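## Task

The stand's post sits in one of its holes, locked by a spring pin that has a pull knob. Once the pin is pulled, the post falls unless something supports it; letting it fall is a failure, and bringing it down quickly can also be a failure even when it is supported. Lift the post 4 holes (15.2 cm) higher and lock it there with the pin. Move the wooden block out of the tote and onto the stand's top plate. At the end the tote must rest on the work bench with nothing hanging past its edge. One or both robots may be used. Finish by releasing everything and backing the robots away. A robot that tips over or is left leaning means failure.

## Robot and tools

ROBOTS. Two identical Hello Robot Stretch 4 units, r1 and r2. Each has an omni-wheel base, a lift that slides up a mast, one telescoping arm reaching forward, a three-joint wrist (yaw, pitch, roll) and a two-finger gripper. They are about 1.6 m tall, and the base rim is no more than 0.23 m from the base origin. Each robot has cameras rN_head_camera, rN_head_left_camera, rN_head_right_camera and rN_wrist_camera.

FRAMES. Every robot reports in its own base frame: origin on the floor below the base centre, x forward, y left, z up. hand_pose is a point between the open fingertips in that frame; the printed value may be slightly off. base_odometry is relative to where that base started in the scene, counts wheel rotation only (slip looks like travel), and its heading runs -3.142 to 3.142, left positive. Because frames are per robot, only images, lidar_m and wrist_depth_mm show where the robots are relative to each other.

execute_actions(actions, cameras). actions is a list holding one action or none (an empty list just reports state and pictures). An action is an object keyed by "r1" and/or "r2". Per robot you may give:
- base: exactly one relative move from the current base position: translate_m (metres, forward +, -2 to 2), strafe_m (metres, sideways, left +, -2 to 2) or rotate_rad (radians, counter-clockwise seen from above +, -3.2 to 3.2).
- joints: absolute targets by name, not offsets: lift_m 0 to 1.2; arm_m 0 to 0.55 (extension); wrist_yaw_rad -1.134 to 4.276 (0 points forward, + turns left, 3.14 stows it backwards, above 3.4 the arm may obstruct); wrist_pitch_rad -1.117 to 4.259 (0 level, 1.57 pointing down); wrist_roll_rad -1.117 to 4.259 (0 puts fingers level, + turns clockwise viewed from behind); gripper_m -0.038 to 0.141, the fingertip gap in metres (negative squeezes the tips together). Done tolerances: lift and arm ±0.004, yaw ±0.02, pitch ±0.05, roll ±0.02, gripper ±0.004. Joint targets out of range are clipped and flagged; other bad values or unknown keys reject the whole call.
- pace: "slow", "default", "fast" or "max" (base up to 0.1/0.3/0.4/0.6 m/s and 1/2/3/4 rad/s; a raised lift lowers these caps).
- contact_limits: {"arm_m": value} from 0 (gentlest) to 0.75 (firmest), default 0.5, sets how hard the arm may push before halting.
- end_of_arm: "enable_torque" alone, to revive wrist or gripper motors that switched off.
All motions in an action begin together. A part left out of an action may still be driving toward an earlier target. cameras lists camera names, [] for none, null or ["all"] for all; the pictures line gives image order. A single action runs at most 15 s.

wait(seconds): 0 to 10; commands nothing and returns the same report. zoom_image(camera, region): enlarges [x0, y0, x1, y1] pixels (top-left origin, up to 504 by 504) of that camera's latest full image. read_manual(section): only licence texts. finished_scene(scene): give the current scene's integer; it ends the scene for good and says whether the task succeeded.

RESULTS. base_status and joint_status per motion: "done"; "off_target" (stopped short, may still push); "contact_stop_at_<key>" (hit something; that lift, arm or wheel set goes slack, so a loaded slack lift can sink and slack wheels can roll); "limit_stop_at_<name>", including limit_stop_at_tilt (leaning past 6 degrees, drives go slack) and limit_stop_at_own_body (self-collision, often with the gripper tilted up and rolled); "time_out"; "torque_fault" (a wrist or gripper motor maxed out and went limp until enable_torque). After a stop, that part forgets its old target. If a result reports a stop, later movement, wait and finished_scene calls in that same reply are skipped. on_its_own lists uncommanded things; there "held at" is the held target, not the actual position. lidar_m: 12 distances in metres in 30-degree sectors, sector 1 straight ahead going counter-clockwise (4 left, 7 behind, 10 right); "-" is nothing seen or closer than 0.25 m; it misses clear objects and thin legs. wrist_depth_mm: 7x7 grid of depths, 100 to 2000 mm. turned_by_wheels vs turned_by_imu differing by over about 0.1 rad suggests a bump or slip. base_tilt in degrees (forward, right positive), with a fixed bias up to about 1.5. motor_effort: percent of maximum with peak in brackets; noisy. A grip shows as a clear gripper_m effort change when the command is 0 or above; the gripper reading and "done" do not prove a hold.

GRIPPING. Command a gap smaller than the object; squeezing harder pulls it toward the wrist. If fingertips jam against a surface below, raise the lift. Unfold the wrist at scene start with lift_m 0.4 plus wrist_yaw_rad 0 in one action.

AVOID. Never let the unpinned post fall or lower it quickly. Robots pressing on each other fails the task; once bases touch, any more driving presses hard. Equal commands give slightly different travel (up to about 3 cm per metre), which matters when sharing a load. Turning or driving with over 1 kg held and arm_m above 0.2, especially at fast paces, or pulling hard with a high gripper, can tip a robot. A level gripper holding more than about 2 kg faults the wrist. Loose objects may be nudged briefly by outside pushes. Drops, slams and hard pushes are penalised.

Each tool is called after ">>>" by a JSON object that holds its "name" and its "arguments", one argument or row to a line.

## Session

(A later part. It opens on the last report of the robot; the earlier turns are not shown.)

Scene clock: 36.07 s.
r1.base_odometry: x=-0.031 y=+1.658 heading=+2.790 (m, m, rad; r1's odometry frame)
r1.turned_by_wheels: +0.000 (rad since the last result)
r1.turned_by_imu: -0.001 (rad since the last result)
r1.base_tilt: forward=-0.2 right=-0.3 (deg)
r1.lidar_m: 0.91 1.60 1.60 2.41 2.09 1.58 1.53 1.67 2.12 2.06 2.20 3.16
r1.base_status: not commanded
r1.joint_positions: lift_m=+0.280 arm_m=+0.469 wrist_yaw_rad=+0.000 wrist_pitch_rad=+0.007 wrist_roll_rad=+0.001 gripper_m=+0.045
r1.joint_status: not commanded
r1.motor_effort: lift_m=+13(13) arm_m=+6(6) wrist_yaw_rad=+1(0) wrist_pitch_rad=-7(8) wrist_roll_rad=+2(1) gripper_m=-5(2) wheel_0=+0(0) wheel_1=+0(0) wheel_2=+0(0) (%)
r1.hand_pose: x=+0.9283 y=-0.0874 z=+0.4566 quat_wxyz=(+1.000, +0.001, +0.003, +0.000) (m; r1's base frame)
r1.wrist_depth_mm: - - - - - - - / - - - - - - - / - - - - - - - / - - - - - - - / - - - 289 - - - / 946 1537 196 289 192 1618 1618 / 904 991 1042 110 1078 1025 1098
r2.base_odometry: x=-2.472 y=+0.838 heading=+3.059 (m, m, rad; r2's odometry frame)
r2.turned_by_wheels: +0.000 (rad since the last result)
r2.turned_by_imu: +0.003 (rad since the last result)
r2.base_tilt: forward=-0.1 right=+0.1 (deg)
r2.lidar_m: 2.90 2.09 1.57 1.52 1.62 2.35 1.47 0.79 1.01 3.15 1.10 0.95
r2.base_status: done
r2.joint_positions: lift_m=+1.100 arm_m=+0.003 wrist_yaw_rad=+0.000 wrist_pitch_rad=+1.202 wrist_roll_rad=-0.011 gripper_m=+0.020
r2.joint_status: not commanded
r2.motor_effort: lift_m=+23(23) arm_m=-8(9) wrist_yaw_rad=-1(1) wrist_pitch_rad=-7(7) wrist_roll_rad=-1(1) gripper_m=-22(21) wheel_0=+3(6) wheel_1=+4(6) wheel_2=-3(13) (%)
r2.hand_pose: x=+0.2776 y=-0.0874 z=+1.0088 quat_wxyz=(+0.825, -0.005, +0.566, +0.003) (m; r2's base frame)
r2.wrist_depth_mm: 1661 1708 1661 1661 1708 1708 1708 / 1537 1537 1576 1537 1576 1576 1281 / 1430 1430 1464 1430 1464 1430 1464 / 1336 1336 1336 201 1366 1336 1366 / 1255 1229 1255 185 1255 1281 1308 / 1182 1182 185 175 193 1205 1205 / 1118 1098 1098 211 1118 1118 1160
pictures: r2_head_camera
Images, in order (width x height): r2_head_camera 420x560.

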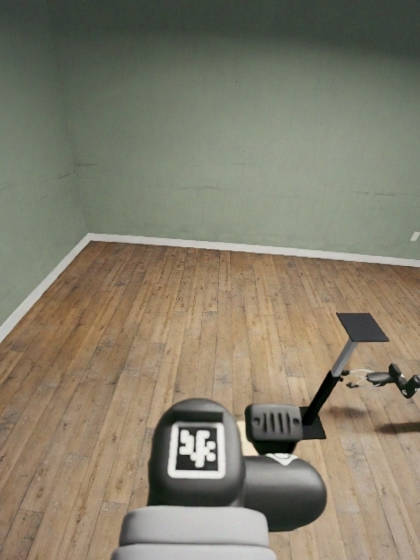

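>>> {"name": "execute_actions", "arguments": {
  "actions": [
    {"r2":{"base":{"strafe_m":-0.52}}}
  ],
  "cameras": []
}}

>>> {"name": "execute_actions", "arguments": {
  "actions": [
    {"r2":{"joints":{"arm_m":0.4}}}
  ],
  "cameras": ["r2_wrist_camera","r1_head_camera"]
}}

Scene clock: 39.27 s.
r1.base_odometry: x=-0.031 y=+1.658 heading=+2.790 (m, m, rad; r1's odometry frame)
r1.turned_by_wheels: +0.000 (rad since the last result)
r1.turned_by_imu: -0.001 (rad since the last result)
r1.base_tilt: forward=-0.2 right=-0.2 (deg)
r1.lidar_m: 0.90 1.10 1.61 2.42 2.05 1.58 1.53 1.65 2.11 2.05 2.18 3.16
r1.base_status: not commanded
r1.joint_positions: lift_m=+0.280 arm_m=+0.469 wrist_yaw_rad=+0.000 wrist_pitch_rad=+0.007 wrist_roll_rad=+0.001 gripper_m=+0.045
r1.joint_status: not commanded
r1.motor_effort: lift_m=+13(13) arm_m=+6(6) wrist_yaw_rad=+1(1) wrist_pitch_rad=-8(8) wrist_roll_rad=+2(1) gripper_m=-4(2) wheel_0=+0(0) wheel_1=+0(0) wheel_2=+0(0) (%)
r1.hand_pose: x=+0.9283 y=-0.0874 z=+0.4566 quat_wxyz=(+1.000, +0.001, +0.003, +0.000) (m; r1's base frame)
r1.wrist_depth_mm: - - - - - - - / - - - - - - - / - - - - - - - / - - - - - - - / - - - 289 - - - / 1499 1499 195 291 193 1618 1661 / 1060 1008 1042 110 1078 1042 1098
r2.base_odometry: x=-2.430 y=+1.357 heading=+3.060 (m, m, rad; r2's odometry frame)
r2.turned_by_wheels: +0.000 (rad since the last result)
r2.turned_by_imu: +0.002 (rad since the last result)
r2.base_tilt: forward=+0.0 right=+0.0 (deg)
r2.lidar_m: 0.73 2.77 2.10 2.03 2.22 3.11 0.69 0.80 2.72 2.65 1.03 0.79
r2.base_status: done
r2.joint_positions: lift_m=+1.100 arm_m=+0.003 wrist_yaw_rad=+0.000 wrist_pitch_rad=+1.202 wrist_roll_rad=-0.011 gripper_m=+0.020
r2.joint_status: not commanded
r2.motor_effort: lift_m=+23(23) arm_m=-8(8) wrist_yaw_rad=+0(1) wrist_pitch_rad=-8(8) wrist_roll_rad=+0(0) gripper_m=-22(20) wheel_0=+2(11) wheel_1=-1(11) wheel_2=+0(2) (%)
r2.hand_pose: x=+0.2776 y=-0.0874 z=+1.0088 quat_wxyz=(+0.825, -0.005, +0.566, +0.003) (m; r2's base frame)
r2.wrist_depth_mm: 1618 1708 1708 1708 1708 1756 1708 / 1499 1537 1576 1537 1576 1576 1576 / 1430 1430 1430 1464 1430 1430 1255 / 1336 1336 1336 201 1366 1366 1229 / 1255 1281 1229 185 1281 1255 1255 / 1160 1182 184 174 193 1205 1205 / 1118 1078 1098 211 1138 1118 1138
pictures: none
No camera images: the call's "cameras" was empty. Leave "cameras" out to get every camera's image.

Scene clock: 41.53 s.
r1.base_odometry: x=-0.031 y=+1.658 heading=+2.790 (m, m, rad; r1's odometry frame)
r1.turned_by_wheels: +0.000 (rad since the last result)
r1.turned_by_imu: +0.000 (rad since the last result)
r1.base_tilt: forward=-0.1 right=-0.2 (deg)
r1.lidar_m: 0.91 1.15 1.61 2.43 2.05 1.60 1.54 1.64 2.12 2.04 2.17 3.18
r1.base_status: not commanded
r1.joint_positions: lift_m=+0.280 arm_m=+0.469 wrist_yaw_rad=+0.000 wrist_pitch_rad=+0.007 wrist_roll_rad=+0.001 gripper_m=+0.045
r1.joint_status: not commanded
r1.motor_effort: lift_m=+13(14) arm_m=+6(6) wrist_yaw_rad=+1(1) wrist_pitch_rad=-7(7) wrist_roll_rad=+1(0) gripper_m=-6(3) wheel_0=+0(0) wheel_1=+0(0) wheel_2=+0(0) (%)
r1.hand_pose: x=+0.9283 y=-0.0874 z=+0.4566 quat_wxyz=(+1.000, +0.001, +0.003, +0.000) (m; r1's base frame)
r1.wrist_depth_mm: - - - - - - - / - - - - - - - / - - - - - - - / - - - - - - - / - - - 289 - - - / 1499 1537 196 287 192 1618 1661 / 1060 991 1060 110 1078 1025 1098
r2.base_odometry: x=-2.430 y=+1.357 heading=+3.060 (m, m, rad; r2's odometry frame)
r2.turned_by_wheels: +0.000 (rad since the last result)
r2.turned_by_imu: +0.000 (rad since the last result)
r2.base_tilt: forward=+0.0 right=+0.1 (deg)
r2.lidar_m: 0.73 2.79 2.09 2.01 2.18 3.13 0.68 0.77 2.71 2.64 1.03 0.76
r2.base_status: not commanded
r2.joint_positions: lift_m=+1.100 arm_m=+0.399 wrist_yaw_rad=+0.000 wrist_pitch_rad=+1.202 wrist_roll_rad=-0.011 gripper_m=+0.020
r2.joint_status: all done
r2.motor_effort: lift_m=+23(23) arm_m=+8(7) wrist_yaw_rad=-1(1) wrist_pitch_rad=-6(8) wrist_roll_rad=+0(1) gripper_m=-20(22) wheel_0=+2(3) wheel_1=-1(1) wheel_2=+0(0) (%)
r2.hand_pose: x=+0.6735 y=-0.0874 z=+1.0088 quat_wxyz=(+0.825, -0.005, +0.565, +0.003) (m; r2's base frame)
r2.wrist_depth_mm: 1661 1708 1661 1708 1708 1756 1708 / 1576 1537 1537 1537 1576 1576 1576 / 1430 1430 1464 480 1464 1430 1464 / 1336 1366 1366 201 452 1366 1397 / 1255 1229 1229 186 778 1255 1281 / 1182 1182 185 174 193 1182 1098 / 1138 1098 1098 211 1118 1118 1138
pictures: r1_head_camera, r2_wrist_camera
Images, in order (width x height): r1_head_camera 420x560, r2_wrist_camera 616x392.

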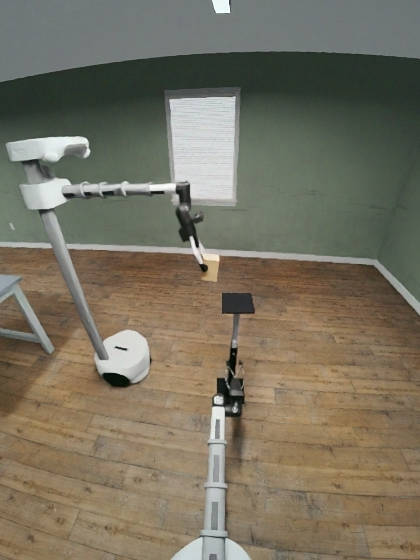

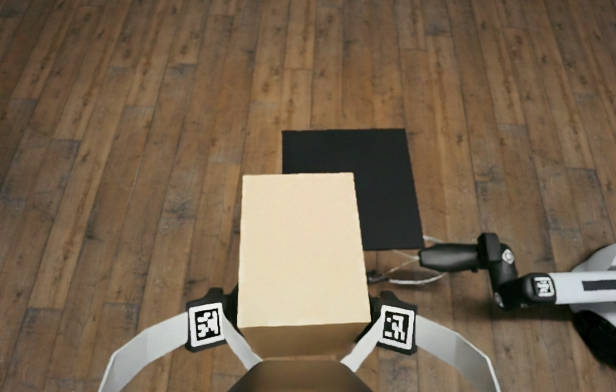

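>>> {"name": "execute_actions", "arguments": {
  "actions": [
    {"r2":{"base":{"strafe_m":-0.055},"joints":{"arm_m":0.52,"lift_m":1.0}}}
  ],
  "cameras": ["r2_wrist_camera","r1_head_camera"]
}}

>>> {"name": "zoom_image", "arguments": {
  "camera": "r1_head_camera",
  "region": [170,230,290,350]
}}

Scene clock: 43.20 s.
r1.base_odometry: x=-0.031 y=+1.658 heading=+2.790 (m, m, rad; r1's odometry frame)
r1.turned_by_wheels: +0.000 (rad since the last result)
r1.turned_by_imu: +0.000 (rad since the last result)
r1.base_tilt: forward=-0.2 right=-0.2 (deg)
r1.lidar_m: 0.92 1.10 1.58 2.44 2.07 1.56 1.54 1.66 2.10 2.05 2.16 3.17
r1.base_status: not commanded
r1.joint_positions: lift_m=+0.280 arm_m=+0.469 wrist_yaw_rad=+0.000 wrist_pitch_rad=+0.007 wrist_roll_rad=+0.001 gripper_m=+0.045
r1.joint_status: not commanded
r1.motor_effort: lift_m=+13(13) arm_m=+6(6) wrist_yaw_rad=+1(1) wrist_pitch_rad=-7(8) wrist_roll_rad=+2(0) gripper_m=-6(4) wheel_0=+1(0) wheel_1=+0(0) wheel_2=+0(0) (%)
r1.hand_pose: x=+0.9283 y=-0.0874 z=+0.4566 quat_wxyz=(+1.000, +0.001, +0.003, +0.000) (m; r1's base frame)
r1.wrist_depth_mm: - - - - - - - / - - - - - - - / - - - - - - - / - - - - - - - / - - - 289 - - - / 1499 1537 196 289 192 1576 1576 / 1042 991 1060 110 1042 1025 1098
r2.base_odometry: x=-2.425 y=+1.411 heading=+3.059 (m, m, rad; r2's odometry frame)
r2.turned_by_wheels: +0.000 (rad since the last result)
r2.turned_by_imu: +0.000 (rad since the last result)
r2.base_tilt: forward=+0.0 right=+0.1 (deg)
r2.lidar_m: 0.73 2.83 2.13 2.09 2.25 3.22 0.69 0.74 2.66 2.58 1.02 0.81
r2.base_status: done
r2.joint_positions: lift_m=+1.000 arm_m=+0.519 wrist_yaw_rad=+0.000 wrist_pitch_rad=+1.202 wrist_roll_rad=-0.011 gripper_m=+0.020
r2.joint_status: all done
r2.motor_effort: lift_m=+16(23) arm_m=+8(8) wrist_yaw_rad=-1(1) wrist_pitch_rad=-6(7) wrist_roll_rad=+0(1) gripper_m=-23(19) wheel_0=+1(10) wheel_1=-1(8) wheel_2=+0(0) (%)
r2.hand_pose: x=+0.7934 y=-0.0874 z=+0.9094 quat_wxyz=(+0.825, -0.005, +0.566, +0.003) (m; r2's base frame)
r2.wrist_depth_mm: 1499 1537 1537 1537 1576 1576 1618 / 1397 1430 1430 1464 1464 1464 1430 / 1308 1308 1336 1336 1308 1366 1336 / 1205 1229 1205 202 1255 1255 1255 / 1160 1138 319 185 324 1160 1182 / 1078 1098 185 174 193 634 1098 / 1008 1008 281 211 283 621 530
pictures: r1_head_camera, r2_wrist_camera
Images, in order (width x height): r1_head_camera 420x560, r2_wrist_camera 616x392.

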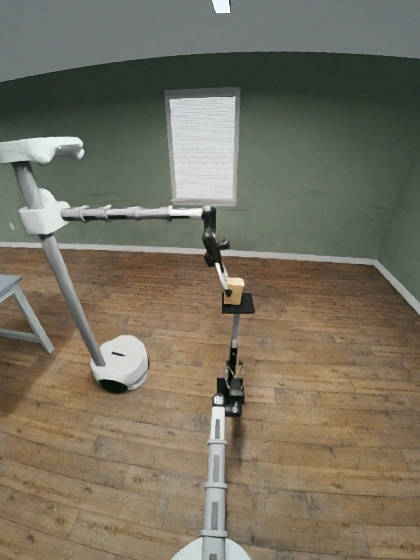

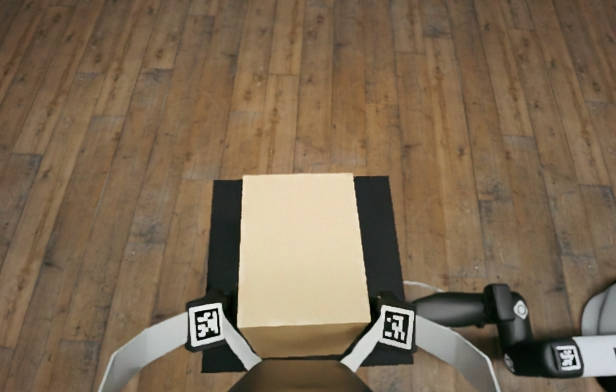

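Region (170, 230, 290, 350) of r1_head_camera's 420x560 image, scaled by 4.200, with more detail than that image has.

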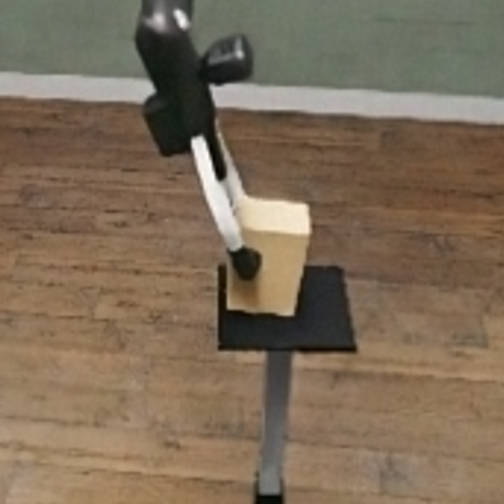

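>>> {"name": "execute_actions", "arguments": {
  "actions": [
    {"r2":{"joints":{"arm_m":0.537,"lift_m":0.99},"pace":"slow"}}
  ],
  "cameras": []
}}

>>> {"name": "execute_actions", "arguments": {
  "actions": [
    {"r2":{"joints":{"gripper_m":0.105}}}
  ],
  "cameras": []
}}

>>> {"name": "execute_actions", "arguments": {
  "actions": [
    {"r2":{"joints":{"arm_m":0.1}}}
  ],
  "cameras": []
}}

>>> {"name": "execute_actions", "arguments": {
  "actions": [
    {"r2":{"joints":{"lift_m":0.42,"wrist_pitch_rad":0,"gripper_m":0.08}}}
  ],
  "cameras": ["r2_wrist_camera","r2_head_camera"]
}}

Scene clock: 44.57 s.
r1.base_odometry: x=-0.031 y=+1.658 heading=+2.790 (m, m, rad; r1's odometry frame)
r1.turned_by_wheels: +0.000 (rad since the last result)
r1.turned_by_imu: +0.000 (rad since the last result)
r1.base_tilt: forward=-0.3 right=-0.2 (deg)
r1.lidar_m: 0.92 1.11 1.62 2.43 2.08 1.59 1.54 1.67 2.12 2.05 2.17 3.16
r1.base_status: not commanded
r1.joint_positions: lift_m=+0.280 arm_m=+0.469 wrist_yaw_rad=+0.000 wrist_pitch_rad=+0.007 wrist_roll_rad=+0.001 gripper_m=+0.045
r1.joint_status: not commanded
r1.motor_effort: lift_m=+13(13) arm_m=+6(6) wrist_yaw_rad=+1(1) wrist_pitch_rad=-8(8) wrist_roll_rad=+0(1) gripper_m=-2(4) wheel_0=+0(0) wheel_1=+0(0) wheel_2=+0(0) (%)
r1.hand_pose: x=+0.9283 y=-0.0874 z=+0.4566 quat_wxyz=(+1.000, +0.001, +0.003, +0.000) (m; r1's base frame)
r1.wrist_depth_mm: - - - - - - - / - - - - - - - / - - - - - - - / - - - - - - - / - - - 290 - - - / 1499 1537 196 290 192 1576 1618 / 1060 991 1060 110 1098 1008 1078
r2.base_odometry: x=-2.425 y=+1.411 heading=+3.059 (m, m, rad; r2's odometry frame)
r2.turned_by_wheels: +0.000 (rad since the last result)
r2.turned_by_imu: +0.000 (rad since the last result)
r2.base_tilt: forward=+0.0 right=+0.0 (deg)
r2.lidar_m: 0.74 2.85 2.15 2.07 2.28 3.23 0.70 0.75 2.65 2.58 1.03 0.80
r2.base_status: not commanded
r2.joint_positions: lift_m=+0.991 arm_m=+0.535 wrist_yaw_rad=+0.000 wrist_pitch_rad=+1.200 wrist_roll_rad=-0.011 gripper_m=+0.020
r2.joint_status: all done
r2.motor_effort: lift_m=+13(15) arm_m=+8(8) wrist_yaw_rad=+0(0) wrist_pitch_rad=-2(8) wrist_roll_rad=+0(0) gripper_m=-20(22) wheel_0=+1(0) wheel_1=-1(1) wheel_2=+0(0) (%)
r2.hand_pose: x=+0.8107 y=-0.0874 z=+0.8998 quat_wxyz=(+0.825, -0.004, +0.565, +0.003) (m; r2's base frame)
r2.wrist_depth_mm: 1537 1576 1537 1537 1576 1537 1576 / 1430 1397 1430 1430 1430 1430 1464 / 1308 1308 1336 1336 1336 1366 1336 / 1205 1229 1205 195 1255 1255 1255 / 1138 1138 304 183 317 1182 1182 / 1078 1078 185 172 193 621 1098 / 1025 991 268 213 271 609 530
pictures: none
No camera images: the call's "cameras" was empty. Leave "cameras" out to get every camera's image.

Scene clock: 46.23 s.
r1.base_odometry: x=-0.031 y=+1.658 heading=+2.790 (m, m, rad; r1's odometry frame)
r1.turned_by_wheels: +0.000 (rad since the last result)
r1.turned_by_imu: +0.000 (rad since the last result)
r1.base_tilt: forward=-0.2 right=-0.2 (deg)
r1.lidar_m: 0.89 1.09 1.60 2.42 2.07 1.59 1.55 1.64 2.10 2.06 2.19 3.16
r1.base_status: not commanded
r1.joint_positions: lift_m=+0.280 arm_m=+0.469 wrist_yaw_rad=+0.000 wrist_pitch_rad=+0.007 wrist_roll_rad=+0.001 gripper_m=+0.045
r1.joint_status: not commanded
r1.motor_effort: lift_m=+14(13) arm_m=+6(6) wrist_yaw_rad=+1(1) wrist_pitch_rad=-7(7) wrist_roll_rad=+0(0) gripper_m=-4(4) wheel_0=+0(0) wheel_1=+0(0) wheel_2=+0(0) (%)
r1.hand_pose: x=+0.9283 y=-0.0874 z=+0.4566 quat_wxyz=(+1.000, +0.001, +0.003, +0.000) (m; r1's base frame)
r1.wrist_depth_mm: - - - - - - - / - - - - - - - / - - - - - - - / - - - - - - - / - - - 289 - - - / 1499 1537 195 290 193 1618 1661 / 1060 991 1042 110 1078 1008 1118
r2.base_odometry: x=-2.425 y=+1.411 heading=+3.059 (m, m, rad; r2's odometry frame)
r2.turned_by_wheels: +0.000 (rad since the last result)
r2.turned_by_imu: +0.000 (rad since the last result)
r2.base_tilt: forward=+0.0 right=+0.0 (deg)
r2.lidar_m: 0.71 2.83 2.14 2.08 2.21 3.21 0.69 0.75 2.65 2.58 1.04 0.79
r2.base_status: not commanded
r2.joint_positions: lift_m=+0.990 arm_m=+0.535 wrist_yaw_rad=-0.001 wrist_pitch_rad=+1.201 wrist_roll_rad=-0.011 gripper_m=+0.105
r2.joint_status: all done
r2.motor_effort: lift_m=+14(14) arm_m=+8(9) wrist_yaw_rad=+1(2) wrist_pitch_rad=-2(2) wrist_roll_rad=+0(0) gripper_m=+1(21) wheel_0=+1(0) wheel_1=-1(1) wheel_2=+0(0) (%)
r2.hand_pose: x=+0.8107 y=-0.0875 z=+0.8997 quat_wxyz=(+0.825, -0.004, +0.565, +0.003) (m; r2's base frame)
r2.wrist_depth_mm: 1499 1499 1537 1537 1537 1576 1576 / 1397 1397 1430 1430 1430 1464 1499 / 1308 1308 1308 1336 1336 1336 1336 / 1205 1229 1205 196 1255 1255 1255 / 1138 1138 304 183 315 1182 1182 / 1078 1060 193 172 201 621 1098 / 1025 1008 271 150 273 621 530
pictures: none
No camera images: the call's "cameras" was empty. Leave "cameras" out to get every camera's image.

Scene clock: 48.60 s.
r1.base_odometry: x=-0.031 y=+1.658 heading=+2.790 (m, m, rad; r1's odometry frame)
r1.turned_by_wheels: +0.000 (rad since the last result)
r1.turned_by_imu: +0.000 (rad since the last result)
r1.base_tilt: forward=-0.3 right=-0.2 (deg)
r1.lidar_m: 0.91 0.99 1.62 2.43 2.06 1.58 1.53 1.66 2.11 2.05 2.19 3.15
r1.base_status: not commanded
r1.joint_positions: lift_m=+0.280 arm_m=+0.469 wrist_yaw_rad=+0.000 wrist_pitch_rad=+0.007 wrist_roll_rad=+0.001 gripper_m=+0.045
r1.joint_status: not commanded
r1.motor_effort: lift_m=+13(13) arm_m=+6(6) wrist_yaw_rad=+1(1) wrist_pitch_rad=-8(7) wrist_roll_rad=+1(1) gripper_m=-3(4) wheel_0=+0(0) wheel_1=+0(0) wheel_2=+0(0) (%)
r1.hand_pose: x=+0.9283 y=-0.0874 z=+0.4566 quat_wxyz=(+1.000, +0.001, +0.003, +0.000) (m; r1's base frame)
r1.wrist_depth_mm: - - - - - - - / - - - - - - - / - - - - - - - / - - - - - - - / - - - 287 - - - / 1499 1499 196 290 192 1576 1618 / 1060 991 1042 110 1098 1025 1078
r2.base_odometry: x=-2.425 y=+1.411 heading=+3.059 (m, m, rad; r2's odometry frame)
r2.turned_by_wheels: +0.000 (rad since the last result)
r2.turned_by_imu: +0.000 (rad since the last result)
r2.base_tilt: forward=+0.1 right=+0.0 (deg)
r2.lidar_m: 0.73 2.83 2.13 2.06 2.23 3.20 0.70 0.74 2.65 2.58 1.03 0.83
r2.base_status: not commanded
r2.joint_positions: lift_m=+0.990 arm_m=+0.101 wrist_yaw_rad=+0.000 wrist_pitch_rad=+1.201 wrist_roll_rad=-0.011 gripper_m=+0.105
r2.joint_status: all done
r2.motor_effort: lift_m=+14(15) arm_m=-8(6) wrist_yaw_rad=+0(1) wrist_pitch_rad=-4(3) wrist_roll_rad=-1(1) gripper_m=+0(2) wheel_0=+1(1) wheel_1=-1(1) wheel_2=+0(0) (%)
r2.hand_pose: x=+0.3765 y=-0.0874 z=+0.8996 quat_wxyz=(+0.825, -0.005, +0.565, +0.003) (m; r2's base frame)
r2.wrist_depth_mm: 1499 1537 1537 1537 1537 1576 1576 / 1430 1430 1430 1397 1430 1430 1499 / 1281 1308 1336 1281 1308 1308 1098 / 1205 1229 1229 1205 1229 1281 1098 / 1138 1118 1160 1160 1182 1182 1138 / 1060 1078 1060 1098 216 1078 1098 / 1008 1008 1008 149 1025 1025 1060
pictures: none
No camera images: the call's "cameras" was empty. Leave "cameras" out to get every camera's image.

Scene clock: 51.77 s.
r1.base_odometry: x=-0.031 y=+1.658 heading=+2.790 (m, m, rad; r1's odometry frame)
r1.turned_by_wheels: +0.000 (rad since the last result)
r1.turned_by_imu: -0.001 (rad since the last result)
r1.base_tilt: forward=-0.2 right=-0.2 (deg)
r1.lidar_m: 0.92 1.00 1.61 2.42 2.07 1.58 1.55 1.65 2.11 2.05 2.16 3.19
r1.base_status: not commanded
r1.joint_positions: lift_m=+0.280 arm_m=+0.469 wrist_yaw_rad=+0.000 wrist_pitch_rad=+0.007 wrist_roll_rad=+0.001 gripper_m=+0.045
r1.joint_status: not commanded
r1.motor_effort: lift_m=+13(14) arm_m=+6(6) wrist_yaw_rad=+0(0) wrist_pitch_rad=-7(7) wrist_roll_rad=+1(0) gripper_m=-5(4) wheel_0=+0(1) wheel_1=+0(0) wheel_2=+0(0) (%)
r1.hand_pose: x=+0.9283 y=-0.0874 z=+0.4566 quat_wxyz=(+1.000, +0.001, +0.003, +0.000) (m; r1's base frame)
r1.wrist_depth_mm: - - - - - - - / - - - - - - - / - - - - - - - / - - - - - - - / - - - 287 - - - / 1499 1537 195 287 191 1618 1618 / 1060 991 1042 110 1060 1025 1098
r2.base_odometry: x=-2.425 y=+1.411 heading=+3.059 (m, m, rad; r2's odometry frame)
r2.turned_by_wheels: +0.000 (rad since the last result)
r2.turned_by_imu: +0.000 (rad since the last result)
r2.base_tilt: forward=+0.0 right=+0.1 (deg)
r2.lidar_m: 0.72 2.88 2.14 2.07 2.24 3.22 0.70 0.75 2.65 2.60 1.02 0.81
r2.base_status: not commanded
r2.joint_positions: lift_m=+0.420 arm_m=+0.101 wrist_yaw_rad=+0.000 wrist_pitch_rad=+0.003 wrist_roll_rad=-0.011 gripper_m=+0.080
r2.joint_status: all done
r2.motor_effort: lift_m=+15(15) arm_m=-8(8) wrist_yaw_rad=-1(0) wrist_pitch_rad=-9(15) wrist_roll_rad=+0(1) gripper_m=-6(4) wheel_0=+1(0) wheel_1=-1(1) wheel_2=+0(0) (%)
r2.hand_pose: x=+0.5608 y=-0.0874 z=+0.5977 quat_wxyz=(+1.000, -0.006, +0.001, +0.000) (m; r2's base frame)
r2.wrist_depth_mm: - - - 473 - - - / - - - 496 - - - / - - - - - - - / - - - - - - - / - - - - - - - / - - 214 - 221 - - / 1618 1464 1464 153 477 488 484
pictures: r2_head_camera, r2_wrist_camera
Images, in order (width x height): r2_head_camera 420x560, r2_wrist_camera 616x392.

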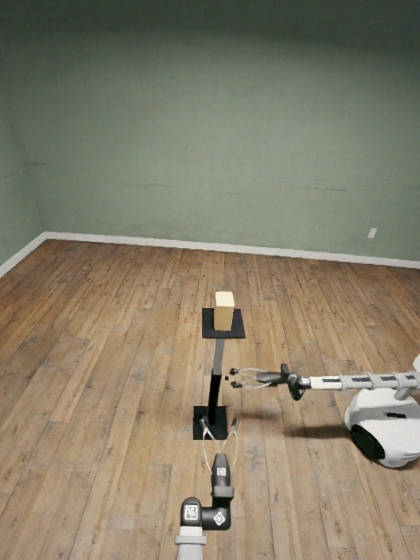

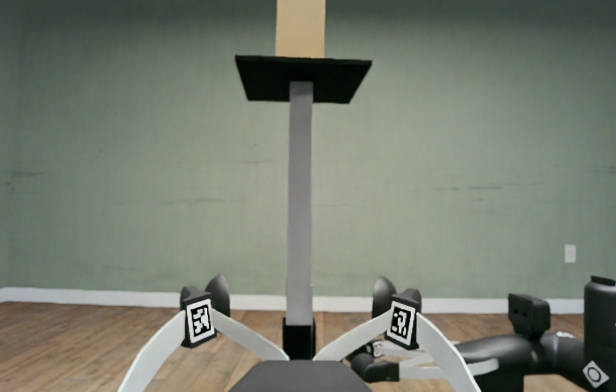

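Look lower for a side view while r1 advances.

>>> {"name": "execute_actions", "arguments": {
  "actions": [
    {"r1":{"joints":{"arm_m":0.495}},"r2":{"joints":{"lift_m":0.25}}}
  ],
  "cameras": ["r2_wrist_camera","r1_wrist_camera"]
}}

>>> {"name": "zoom_image", "arguments": {
  "camera": "r2_wrist_camera",
  "region": [230,160,430,300]
}}

Scene clock: 53.70 s.
r1.base_odometry: x=-0.031 y=+1.658 heading=+2.790 (m, m, rad; r1's odometry frame)
r1.turned_by_wheels: +0.000 (rad since the last result)
r1.turned_by_imu: +0.000 (rad since the last result)
r1.base_tilt: forward=-0.1 right=-0.3 (deg)
r1.lidar_m: 0.90 1.00 1.60 2.81 2.05 1.57 1.53 1.65 2.11 2.04 2.17 3.17
r1.base_status: not commanded
r1.joint_positions: lift_m=+0.280 arm_m=+0.494 wrist_yaw_rad=+0.000 wrist_pitch_rad=+0.007 wrist_roll_rad=+0.001 gripper_m=+0.045
r1.joint_status: all done
r1.motor_effort: lift_m=+14(13) arm_m=+6(6) wrist_yaw_rad=+1(1) wrist_pitch_rad=-7(8) wrist_roll_rad=+1(1) gripper_m=-3(3) wheel_0=+0(0) wheel_1=+0(0) wheel_2=+0(0) (%)
r1.hand_pose: x=+0.9533 y=-0.0874 z=+0.4566 quat_wxyz=(+1.000, +0.001, +0.003, +0.000) (m; r1's base frame)
r1.wrist_depth_mm: - - - 270 - - - / - - - 268 - - - / - - - 271 - - - / - - - 270 - - - / - - - 264 - - - / 1397 1499 196 264 193 1618 1661 / 1060 991 1042 110 1078 1025 1078
r2.base_odometry: x=-2.425 y=+1.411 heading=+3.059 (m, m, rad; r2's odometry frame)
r2.turned_by_wheels: +0.000 (rad since the last result)
r2.turned_by_imu: +0.000 (rad since the last result)
r2.base_tilt: forward=+0.0 right=+0.0 (deg)
r2.lidar_m: 0.73 2.86 2.13 2.06 2.25 3.21 0.70 0.74 2.65 2.58 1.02 0.80
r2.base_status: not commanded
r2.joint_positions: lift_m=+0.250 arm_m=+0.101 wrist_yaw_rad=+0.000 wrist_pitch_rad=+0.003 wrist_roll_rad=-0.011 gripper_m=+0.080
r2.joint_status: all done
r2.motor_effort: lift_m=+15(15) arm_m=-8(8) wrist_yaw_rad=+0(1) wrist_pitch_rad=-9(8) wrist_roll_rad=+0(0) gripper_m=-1(2) wheel_0=+1(1) wheel_1=-1(1) wheel_2=+0(0) (%)
r2.hand_pose: x=+0.5608 y=-0.0874 z=+0.4278 quat_wxyz=(+1.000, -0.006, +0.001, +0.000) (m; r2's base frame)
r2.wrist_depth_mm: - - - - - - - / - - - - - - - / - - - - - - - / - - - - - - 504 / - - - - - 496 496 / 1756 1863 214 1576 221 1921 1921 / 1182 1078 1078 152 1098 1182 1281
pictures: r1_wrist_camera, r2_wrist_camera
Images, in order (width x height): r1_wrist_camera 616x392, r2_wrist_camera 616x392.

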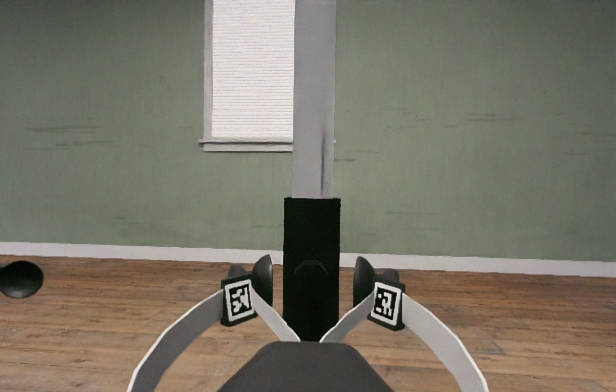

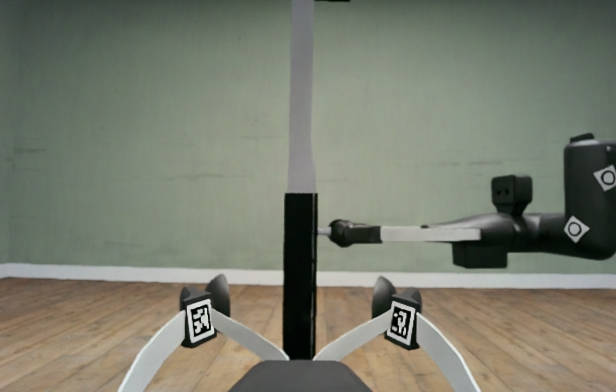

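Region (230, 160, 430, 300) of r2_wrist_camera's 616x392 image, scaled by 2.520; it fills the top 353 rows of this view, and the rest is white.

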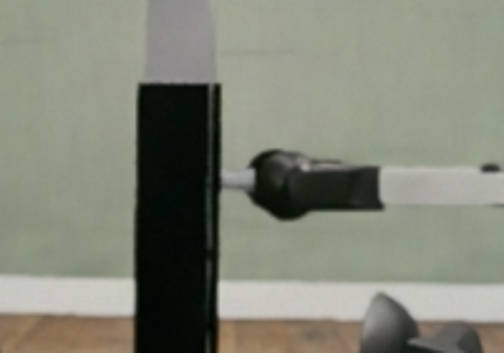

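>>> {"name": "execute_actions", "arguments": {
  "actions": [
    {"r1":{"joints":{"arm_m":0.504}},"r2":{"joints":{"lift_m":0.48}}}
  ],
  "cameras": []
}}

>>> {"name": "execute_actions", "arguments": {
  "actions": [
    {"r2":{"joints":{"arm_m":0.36}}}
  ],
  "cameras": ["r2_wrist_camera","r1_wrist_camera"]
}}

Scene clock: 55.90 s.
r1.base_odometry: x=-0.031 y=+1.658 heading=+2.790 (m, m, rad; r1's odometry frame)
r1.turned_by_wheels: +0.000 (rad since the last result)
r1.turned_by_imu: +0.000 (rad since the last result)
r1.base_tilt: forward=-0.2 right=-0.2 (deg)
r1.lidar_m: 0.90 0.98 1.60 2.41 2.05 1.59 1.54 1.65 2.11 2.05 2.16 3.15
r1.base_status: not commanded
r1.joint_positions: lift_m=+0.280 arm_m=+0.503 wrist_yaw_rad=+0.000 wrist_pitch_rad=+0.007 wrist_roll_rad=+0.001 gripper_m=+0.045
r1.joint_status: all done
r1.motor_effort: lift_m=+13(13) arm_m=+6(7) wrist_yaw_rad=+1(1) wrist_pitch_rad=-7(7) wrist_roll_rad=-1(0) gripper_m=-3(5) wheel_0=+0(0) wheel_1=+0(0) wheel_2=+0(0) (%)
r1.hand_pose: x=+0.9623 y=-0.0874 z=+0.4566 quat_wxyz=(+1.000, +0.001, +0.003, +0.000) (m; r1's base frame)
r1.wrist_depth_mm: - - - 260 - - - / - - - 262 - - - / - - - 262 - - - / - - - 260 - - - / - - - 254 - - - / 1537 1499 195 255 193 1576 1618 / 1060 991 1060 110 1098 1025 1098
r2.base_odometry: x=-2.425 y=+1.411 heading=+3.059 (m, m, rad; r2's odometry frame)
r2.turned_by_wheels: +0.000 (rad since the last result)
r2.turned_by_imu: +0.000 (rad since the last result)
r2.base_tilt: forward=+0.1 right=-0.1 (deg)
r2.lidar_m: 0.71 2.86 2.17 2.08 2.25 3.23 0.71 0.76 2.66 2.58 1.00 0.80
r2.base_status: not commanded
r2.joint_positions: lift_m=+0.480 arm_m=+0.101 wrist_yaw_rad=+0.000 wrist_pitch_rad=+0.003 wrist_roll_rad=-0.011 gripper_m=+0.080
r2.joint_status: all done
r2.motor_effort: lift_m=+24(25) arm_m=-8(8) wrist_yaw_rad=-1(1) wrist_pitch_rad=-9(9) wrist_roll_rad=+0(1) gripper_m=-2(1) wheel_0=+0(1) wheel_1=-1(1) wheel_2=+0(0) (%)
r2.hand_pose: x=+0.5608 y=-0.0874 z=+0.6570 quat_wxyz=(+1.000, -0.006, +0.001, +0.000) (m; r2's base frame)
r2.wrist_depth_mm: - - - - - - - / - - - 469 - - - / - - - 512 - - - / - - - - - - - / - - - - - - - / - - 214 - 221 - - / 1756 1576 1618 152 1661 504 436
pictures: none
No camera images: the call's "cameras" was empty. Leave "cameras" out to get every camera's image.

Scene clock: 57.80 s.
r1.base_odometry: x=-0.031 y=+1.658 heading=+2.790 (m, m, rad; r1's odometry frame)
r1.turned_by_wheels: +0.000 (rad since the last result)
r1.turned_by_imu: +0.000 (rad since the last result)
r1.base_tilt: forward=-0.2 right=-0.2 (deg)
r1.lidar_m: 0.92 1.11 1.62 2.42 2.08 1.56 1.54 1.65 2.12 2.06 2.18 3.13
r1.base_status: not commanded
r1.joint_positions: lift_m=+0.280 arm_m=+0.503 wrist_yaw_rad=+0.000 wrist_pitch_rad=+0.007 wrist_roll_rad=+0.001 gripper_m=+0.045
r1.joint_status: not commanded
r1.motor_effort: lift_m=+13(13) arm_m=+6(6) wrist_yaw_rad=+1(1) wrist_pitch_rad=-7(7) wrist_roll_rad=+1(1) gripper_m=-4(3) wheel_0=+0(0) wheel_1=+0(0) wheel_2=+0(0) (%)
r1.hand_pose: x=+0.9623 y=-0.0874 z=+0.4566 quat_wxyz=(+1.000, +0.001, +0.003, +0.000) (m; r1's base frame)
r1.wrist_depth_mm: 264 327 334 260 - - - / - - - 260 - - - / - - - 260 - - - / - - - 262 - - - / - - - 254 - - - / 1499 1499 196 255 193 1576 1576 / 1042 991 1060 110 1078 1025 1098
r2.base_odometry: x=-2.425 y=+1.411 heading=+3.059 (m, m, rad; r2's odometry frame)
r2.turned_by_wheels: +0.000 (rad since the last result)
r2.turned_by_imu: +0.000 (rad since the last result)
r2.base_tilt: forward=+0.0 right=+0.0 (deg)
r2.lidar_m: 0.71 2.85 2.15 2.09 2.28 3.22 0.72 0.74 2.67 2.58 1.02 0.82
r2.base_status: not commanded
r2.joint_positions: lift_m=+0.480 arm_m=+0.359 wrist_yaw_rad=+0.000 wrist_pitch_rad=+0.002 wrist_roll_rad=-0.011 gripper_m=+0.080
r2.joint_status: all done
r2.motor_effort: lift_m=+24(24) arm_m=+8(8) wrist_yaw_rad=-1(0) wrist_pitch_rad=-7(8) wrist_roll_rad=+0(0) gripper_m=-2(3) wheel_0=+1(0) wheel_1=-1(1) wheel_2=+0(0) (%)
r2.hand_pose: x=+0.8179 y=-0.0874 z=+0.6572 quat_wxyz=(+1.000, -0.006, +0.001, +0.000) (m; r2's base frame)
r2.wrist_depth_mm: - - 236 236 232 - - / - - - 236 - - - / - - - 236 - - - / - - - 234 - - - / - - - 234 - - - / - - 214 230 221 - - / 1708 1576 1618 152 1618 1756 1863
pictures: r1_wrist_camera, r2_wrist_camera
Images, in order (width x height): r1_wrist_camera 616x392, r2_wrist_camera 616x392.

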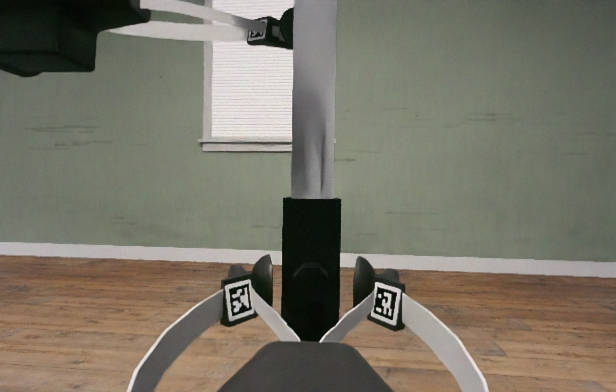

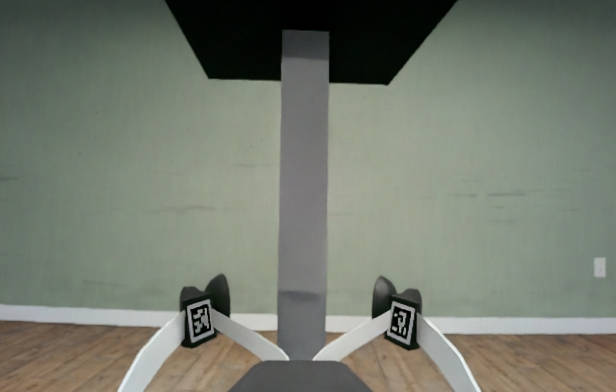

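>>> {"name": "execute_actions", "arguments": {
  "actions": [
    {"r2":{"joints":{"arm_m":0.385,"gripper_m":-0.03}}}
  ],
  "cameras": []
}}

>>> {"name": "execute_actions", "arguments": {
  "actions": [
    {"r1":{"joints":{"gripper_m":-0.02}},"r2":{"joints":{"lift_m":0.485},"pace":"slow"}}
  ],
  "cameras": []
}}

>>> {"name": "execute_actions", "arguments": {
  "actions": [
    {"r1":{"joints":{"arm_m":0.48},"pace":"slow"}}
  ],
  "cameras": ["r2_wrist_camera","r1_wrist_camera","r2_head_camera"]
}}

>>> {"name": "zoom_image", "arguments": {
  "camera": "r2_head_camera",
  "region": [180,320,300,420]
}}

Scene clock: 59.90 s.
r1.base_odometry: x=-0.031 y=+1.658 heading=+2.790 (m, m, rad; r1's odometry frame)
r1.turned_by_wheels: +0.000 (rad since the last result)
r1.turned_by_imu: +0.000 (rad since the last result)
r1.base_tilt: forward=-0.3 right=-0.3 (deg)
r1.lidar_m: 0.92 1.11 1.59 2.42 2.04 1.59 1.53 1.64 2.12 2.04 2.17 3.17
r1.base_status: not commanded
r1.joint_positions: lift_m=+0.280 arm_m=+0.503 wrist_yaw_rad=+0.000 wrist_pitch_rad=+0.007 wrist_roll_rad=+0.001 gripper_m=+0.045
r1.joint_status: not commanded
r1.motor_effort: lift_m=+13(14) arm_m=+6(6) wrist_yaw_rad=+1(0) wrist_pitch_rad=-7(7) wrist_roll_rad=+2(0) gripper_m=-1(4) wheel_0=+0(0) wheel_1=+0(0) wheel_2=+0(0) (%)
r1.hand_pose: x=+0.9623 y=-0.0874 z=+0.4566 quat_wxyz=(+1.000, +0.001, +0.003, +0.000) (m; r1's base frame)
r1.wrist_depth_mm: 259 273 340 259 - - - / - - - 260 - - - / - - - 262 - - - / - - - 263 - - - / - - - 254 - - - / 1499 1499 196 256 193 1618 1661 / 1042 1008 1060 110 1078 1025 1098
r2.base_odometry: x=-2.426 y=+1.411 heading=+3.062 (m, m, rad; r2's odometry frame)
r2.turned_by_wheels: +0.003 (rad since the last result)
r2.turned_by_imu: -0.039 (rad since the last result)
r2.base_tilt: forward=+0.1 right=+0.0 (deg)
r2.lidar_m: 0.69 2.93 2.15 2.08 2.21 3.05 0.70 0.76 2.69 2.59 1.01 0.81
r2.base_status: not commanded
r2.joint_positions: lift_m=+0.480 arm_m=+0.386 wrist_yaw_rad=+0.028 wrist_pitch_rad=+0.005 wrist_roll_rad=-0.011 gripper_m=-0.029
r2.joint_status: all done
r2.on_its_own: wrist_yaw_rad is at rest, and its effort (-82) is outside its rest range (-13 to +13)
r2.motor_effort: lift_m=+24(24) arm_m=-9(8) wrist_yaw_rad=-82(84) wrist_pitch_rad=-13(15) wrist_roll_rad=+0(1) gripper_m=-38(39) wheel_0=+7(8) wheel_1=-3(4) wheel_2=+27(27) (%)
r2.hand_pose: x=+0.8482 y=-0.0792 z=+0.6566 quat_wxyz=(+1.000, -0.006, +0.002, +0.014) (m; r2's base frame)
r2.wrist_depth_mm: - - 235 198 233 - - / - - - 196 - - - / - - - 195 - - - / - - - 195 - - - / - - - 194 - - - / - - 196 192 - - - / 1708 160 1499 190 1537 1661 1808
pictures: none
No camera images: the call's "cameras" was empty. Leave "cameras" out to get every camera's image.

Scene clock: 61.30 s.
r1.base_odometry: x=-0.031 y=+1.658 heading=+2.790 (m, m, rad; r1's odometry frame)
r1.turned_by_wheels: +0.000 (rad since the last result)
r1.turned_by_imu: +0.000 (rad since the last result)
r1.base_tilt: forward=-0.3 right=-0.2 (deg)
r1.lidar_m: 0.91 1.10 1.60 2.42 2.09 1.59 1.54 1.66 2.11 2.06 2.20 3.18
r1.base_status: not commanded
r1.joint_positions: lift_m=+0.280 arm_m=+0.504 wrist_yaw_rad=+0.005 wrist_pitch_rad=+0.008 wrist_roll_rad=+0.001 gripper_m=-0.019
r1.joint_status: all done
r1.on_its_own: wrist_yaw_rad is at rest, and its effort (-14) is outside its rest range (-13 to +13)
r1.motor_effort: lift_m=+13(13) arm_m=+1(6) wrist_yaw_rad=-14(14) wrist_pitch_rad=-9(9) wrist_roll_rad=+1(1) gripper_m=-23(23) wheel_0=+0(0) wheel_1=+0(0) wheel_2=+2(2) (%)
r1.hand_pose: x=+0.9636 y=-0.0860 z=+0.4564 quat_wxyz=(+1.000, +0.001, +0.004, +0.003) (m; r1's base frame)
r1.wrist_depth_mm: 259 271 336 258 - - - / - - - 258 - - - / - - - 259 - - - / - - - 260 - - - / - - - 253 - - - / 1499 1499 185 213 184 1618 1618 / 1060 991 1060 109 1060 991 1098
r2.base_odometry: x=-2.426 y=+1.411 heading=+3.062 (m, m, rad; r2's odometry frame)
r2.turned_by_wheels: +0.000 (rad since the last result)
r2.turned_by_imu: +0.004 (rad since the last result)
r2.base_tilt: forward=+0.3 right=+0.0 (deg)
r2.lidar_m: 0.71 2.91 2.15 2.06 2.21 3.09 0.71 0.73 2.67 2.59 1.02 0.81
r2.base_status: not commanded
r2.joint_positions: lift_m=+0.484 arm_m=+0.386 wrist_yaw_rad=+0.026 wrist_pitch_rad=+0.013 wrist_roll_rad=-0.011 gripper_m=-0.029
r2.joint_status: all done
r2.on_its_own: wrist_yaw_rad is at rest, and its effort (-74) is outside its rest range (-13 to +13); wrist_pitch_rad is at rest, and its effort (-38) is outside its rest range (-23 to +23)
r2.motor_effort: lift_m=+27(28) arm_m=-8(9) wrist_yaw_rad=-74(82) wrist_pitch_rad=-38(38) wrist_roll_rad=+0(1) gripper_m=-37(39) wheel_0=+8(8) wheel_1=-3(3) wheel_2=+26(27) (%)
r2.hand_pose: x=+0.8480 y=-0.0800 z=+0.6589 quat_wxyz=(+1.000, -0.006, +0.006, +0.013) (m; r2's base frame)
r2.wrist_depth_mm: - - 236 195 233 - - / - - - 195 - - - / - - - 194 - - - / - - - 193 - - - / - - - 192 - - - / - - 200 191 - - - / 1661 160 1430 190 1464 1537 1756
pictures: none
No camera images: the call's "cameras" was empty. Leave "cameras" out to get every camera's image.

Scene clock: 62.67 s.
r1.base_odometry: x=-0.031 y=+1.658 heading=+2.790 (m, m, rad; r1's odometry frame)
r1.turned_by_wheels: +0.000 (rad since the last result)
r1.turned_by_imu: -0.001 (rad since the last result)
r1.base_tilt: forward=-0.2 right=-0.3 (deg)
r1.lidar_m: 0.91 1.09 1.61 2.43 2.03 1.57 1.53 1.65 2.10 2.06 2.18 3.19
r1.base_status: not commanded
r1.joint_positions: lift_m=+0.280 arm_m=+0.481 wrist_yaw_rad=+0.000 wrist_pitch_rad=+0.007 wrist_roll_rad=+0.001 gripper_m=-0.020
r1.joint_status: all done
r1.motor_effort: lift_m=+13(13) arm_m=-6(13) wrist_yaw_rad=+0(20) wrist_pitch_rad=-8(10) wrist_roll_rad=+0(0) gripper_m=-15(26) wheel_0=-1(1) wheel_1=+0(1) wheel_2=-1(4) (%)
r1.hand_pose: x=+0.9405 y=-0.0873 z=+0.4565 quat_wxyz=(+1.000, +0.001, +0.004, +0.000) (m; r1's base frame)
r1.wrist_depth_mm: 281 279 351 281 - - - / - - - 282 - - - / - - - - - - - / - - - - - - - / - - - 277 - - - / 1464 1499 185 202 185 1576 1618 / 1060 991 1060 110 1060 1025 1098
r2.base_odometry: x=-2.426 y=+1.411 heading=+3.062 (m, m, rad; r2's odometry frame)
r2.turned_by_wheels: +0.000 (rad since the last result)
r2.turned_by_imu: +0.000 (rad since the last result)
r2.base_tilt: forward=+0.2 right=+0.1 (deg)
r2.lidar_m: 0.72 2.90 2.14 2.06 2.21 3.06 0.72 0.76 2.70 2.59 1.04 0.81
r2.base_status: not commanded
r2.joint_positions: lift_m=+0.484 arm_m=+0.386 wrist_yaw_rad=+0.026 wrist_pitch_rad=+0.013 wrist_roll_rad=-0.011 gripper_m=-0.029
r2.joint_status: not commanded
r2.on_its_own: wrist_yaw_rad is at rest, and its effort (-74) is outside its rest range (-13 to +13); wrist_pitch_rad is at rest, and its effort (-38) is outside its rest range (-23 to +23)
r2.motor_effort: lift_m=+26(27) arm_m=-8(8) wrist_yaw_rad=-74(74) wrist_pitch_rad=-38(37) wrist_roll_rad=-1(1) gripper_m=-34(37) wheel_0=+8(8) wheel_1=-3(3) wheel_2=+27(27) (%)
r2.hand_pose: x=+0.8480 y=-0.0800 z=+0.6589 quat_wxyz=(+1.000, -0.006, +0.006, +0.013) (m; r2's base frame)
r2.wrist_depth_mm: - - 234 196 233 - - / - - - 195 - - - / - - - 194 - - - / - - - 193 - - - / - - - 193 - - - / - - 200 191 - - - / 1618 160 1464 190 1499 1537 1756
pictures: r1_wrist_camera, r2_head_camera, r2_wrist_camera
Images, in order (width x height): r1_wrist_camera 616x392, r2_head_camera 420x560, r2_wrist_camera 616x392.

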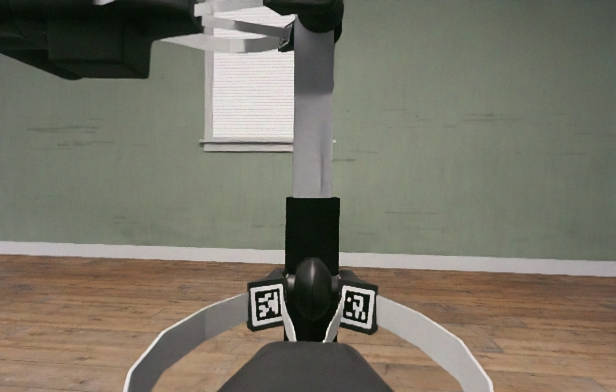

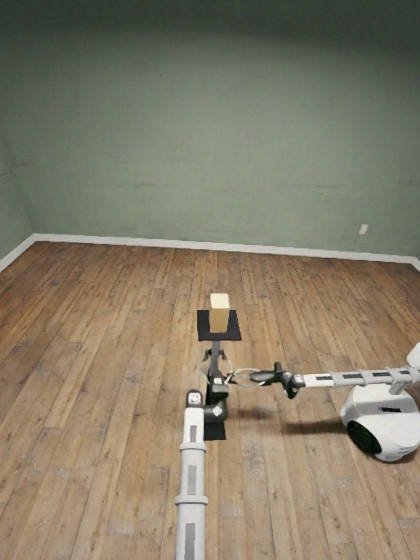

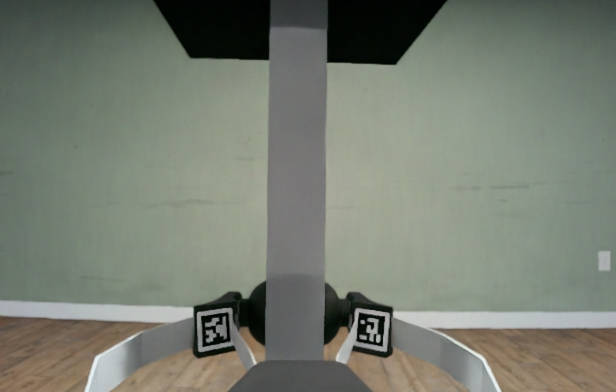

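Region (180, 320, 300, 420) of r2_head_camera's 420x560 image, scaled by 4.200, with more detail than that image has.

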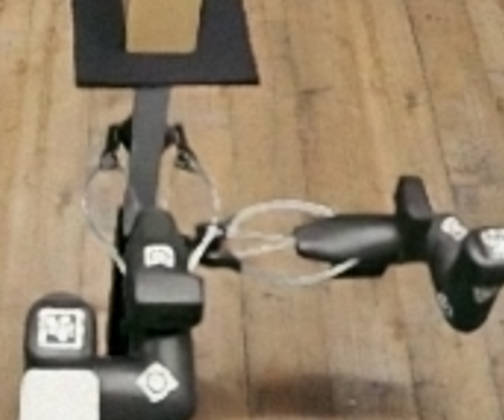

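>>> {"name": "execute_actions", "arguments": {
  "actions": [
    {"r1":{"joints":{"gripper_m":0.04}},"r2":{"joints":{"arm_m":0.398},"pace":"slow"}}
  ],
  "cameras": []
}}

>>> {"name": "execute_actions", "arguments": {
  "actions": [
    {"r1":{"joints":{"arm_m":0.513}}}
  ],
  "cameras": []
}}

>>> {"name": "execute_actions", "arguments": {
  "actions": [
    {"r1":{"joints":{"gripper_m":-0.035}}}
  ],
  "cameras": ["r2_wrist_camera","r1_wrist_camera","r2_head_right_camera"]
}}

Scene clock: 64.40 s.
r1.base_odometry: x=-0.031 y=+1.658 heading=+2.790 (m, m, rad; r1's odometry frame)
r1.turned_by_wheels: +0.000 (rad since the last result)
r1.turned_by_imu: +0.000 (rad since the last result)
r1.base_tilt: forward=-0.2 right=-0.2 (deg)
r1.lidar_m: 0.91 1.10 1.60 2.42 2.04 1.58 1.54 1.64 2.11 2.05 2.18 3.16
r1.base_status: not commanded
r1.joint_positions: lift_m=+0.280 arm_m=+0.481 wrist_yaw_rad=-0.003 wrist_pitch_rad=+0.007 wrist_roll_rad=+0.001 gripper_m=+0.040
r1.joint_status: all done
r1.motor_effort: lift_m=+14(13) arm_m=-3(6) wrist_yaw_rad=+10(10) wrist_pitch_rad=-7(9) wrist_roll_rad=+0(0) gripper_m=+0(13) wheel_0=-1(1) wheel_1=+1(1) wheel_2=-3(3) (%)
r1.hand_pose: x=+0.9396 y=-0.0883 z=+0.4566 quat_wxyz=(+1.000, +0.001, +0.003, -0.002) (m; r1's base frame)
r1.wrist_depth_mm: 279 278 347 283 - - - / - - - - - - - / - - - - - - - / - - - - - - - / - - - 277 - - - / 1499 1499 1308 197 1336 1576 1618 / 1042 991 1008 110 1008 1078 1098
r2.base_odometry: x=-2.425 y=+1.411 heading=+3.061 (m, m, rad; r2's odometry frame)
r2.turned_by_wheels: -0.001 (rad since the last result)
r2.turned_by_imu: +0.000 (rad since the last result)
r2.base_tilt: forward=+0.0 right=-0.1 (deg)
r2.lidar_m: 0.72 2.93 2.17 2.08 2.23 3.11 0.70 0.74 2.68 2.59 1.07 0.82
r2.base_status: not commanded
r2.joint_positions: lift_m=+0.484 arm_m=+0.396 wrist_yaw_rad=+0.009 wrist_pitch_rad=+0.013 wrist_roll_rad=-0.011 gripper_m=-0.029
r2.joint_status: all done
r2.on_its_own: wrist_yaw_rad is at rest, and its effort (-27) is outside its rest range (-13 to +13); wrist_pitch_rad is at rest, and its effort (-38) is outside its rest range (-23 to +23)
r2.motor_effort: lift_m=+27(27) arm_m=+12(10) wrist_yaw_rad=-27(74) wrist_pitch_rad=-38(45) wrist_roll_rad=+0(0) gripper_m=-20(36) wheel_0=+9(10) wheel_1=+4(4) wheel_2=+9(27) (%)
r2.hand_pose: x=+0.8560 y=-0.0848 z=+0.6587 quat_wxyz=(+1.000, -0.006, +0.007, +0.005) (m; r2's base frame)
r2.wrist_depth_mm: - - 235 194 233 - - / - - - 193 - - - / - - - 191 - - - / - - - 191 - - - / - - - 190 - - - / - - 191 189 - - - / 1661 167 192 187 1464 1618 1756
pictures: none
No camera images: the call's "cameras" was empty. Leave "cameras" out to get every camera's image.

Scene clock: 65.17 s.
r1.base_odometry: x=-0.031 y=+1.658 heading=+2.790 (m, m, rad; r1's odometry frame)
r1.turned_by_wheels: +0.000 (rad since the last result)
r1.turned_by_imu: +0.000 (rad since the last result)
r1.base_tilt: forward=-0.2 right=-0.2 (deg)
r1.lidar_m: 0.91 1.09 1.61 2.42 2.06 1.59 1.53 1.63 2.11 2.06 2.19 3.14
r1.base_status: not commanded
r1.joint_positions: lift_m=+0.280 arm_m=+0.471 wrist_yaw_rad=+0.000 wrist_pitch_rad=+0.007 wrist_roll_rad=+0.001 gripper_m=+0.040
r1.joint_status: arm_m contact_stop (moved -0.010 of +0.032)
r1.on_its_own: arm_m is slack since a contact_stop (your +0.513 is given up)
r1.motor_effort: lift_m=+14(14) arm_m=+0(22) wrist_yaw_rad=+2(53) wrist_pitch_rad=-7(8) wrist_roll_rad=+1(0) gripper_m=-5(6) wheel_0=+1(5) wheel_1=+1(5) wheel_2=-2(16) (%)
r1.hand_pose: x=+0.9298 y=-0.0876 z=+0.4566 quat_wxyz=(+1.000, +0.001, +0.003, +0.000) (m; r1's base frame)
r1.wrist_depth_mm: 290 286 355 293 - - - / - - - - - - - / - - - - - - - / - - - - - - - / - - - 286 - - - / 1537 1537 193 289 194 1576 1618 / 1060 1008 1060 110 1060 1025 1118
r2.base_odometry: x=-2.425 y=+1.411 heading=+3.061 (m, m, rad; r2's odometry frame)
r2.turned_by_wheels: +0.000 (rad since the last result)
r2.turned_by_imu: +0.000 (rad since the last result)
r2.base_tilt: forward=+0.1 right=-0.1 (deg)
r2.lidar_m: 0.73 2.94 2.16 2.08 2.22 3.09 0.68 0.73 2.71 2.59 1.05 0.82
r2.base_status: not commanded
r2.joint_positions: lift_m=+0.484 arm_m=+0.396 wrist_yaw_rad=+0.009 wrist_pitch_rad=+0.013 wrist_roll_rad=-0.011 gripper_m=-0.029
r2.joint_status: not commanded
r2.on_its_own: wrist_yaw_rad is at rest, and its effort (-26) is outside its rest range (-13 to +13); wrist_pitch_rad is at rest, and its effort (-39) is outside its rest range (-23 to +23)
r2.motor_effort: lift_m=+27(27) arm_m=+12(12) wrist_yaw_rad=-26(27) wrist_pitch_rad=-39(40) wrist_roll_rad=+0(1) gripper_m=-19(21) wheel_0=+9(9) wheel_1=+4(4) wheel_2=+9(9) (%)
r2.hand_pose: x=+0.8560 y=-0.0848 z=+0.6587 quat_wxyz=(+1.000, -0.006, +0.007, +0.005) (m; r2's base frame)
r2.wrist_depth_mm: - - 235 194 233 - - / - - - 193 - - - / - - - 192 - - - / - - - 191 - - - / - - - 191 - - - / - - 191 189 - - - / 1708 167 192 187 1499 1537 1756
pictures: none
No camera images: the call's "cameras" was empty. Leave "cameras" out to get every camera's image.

not run: a stop came earlier in this reply.


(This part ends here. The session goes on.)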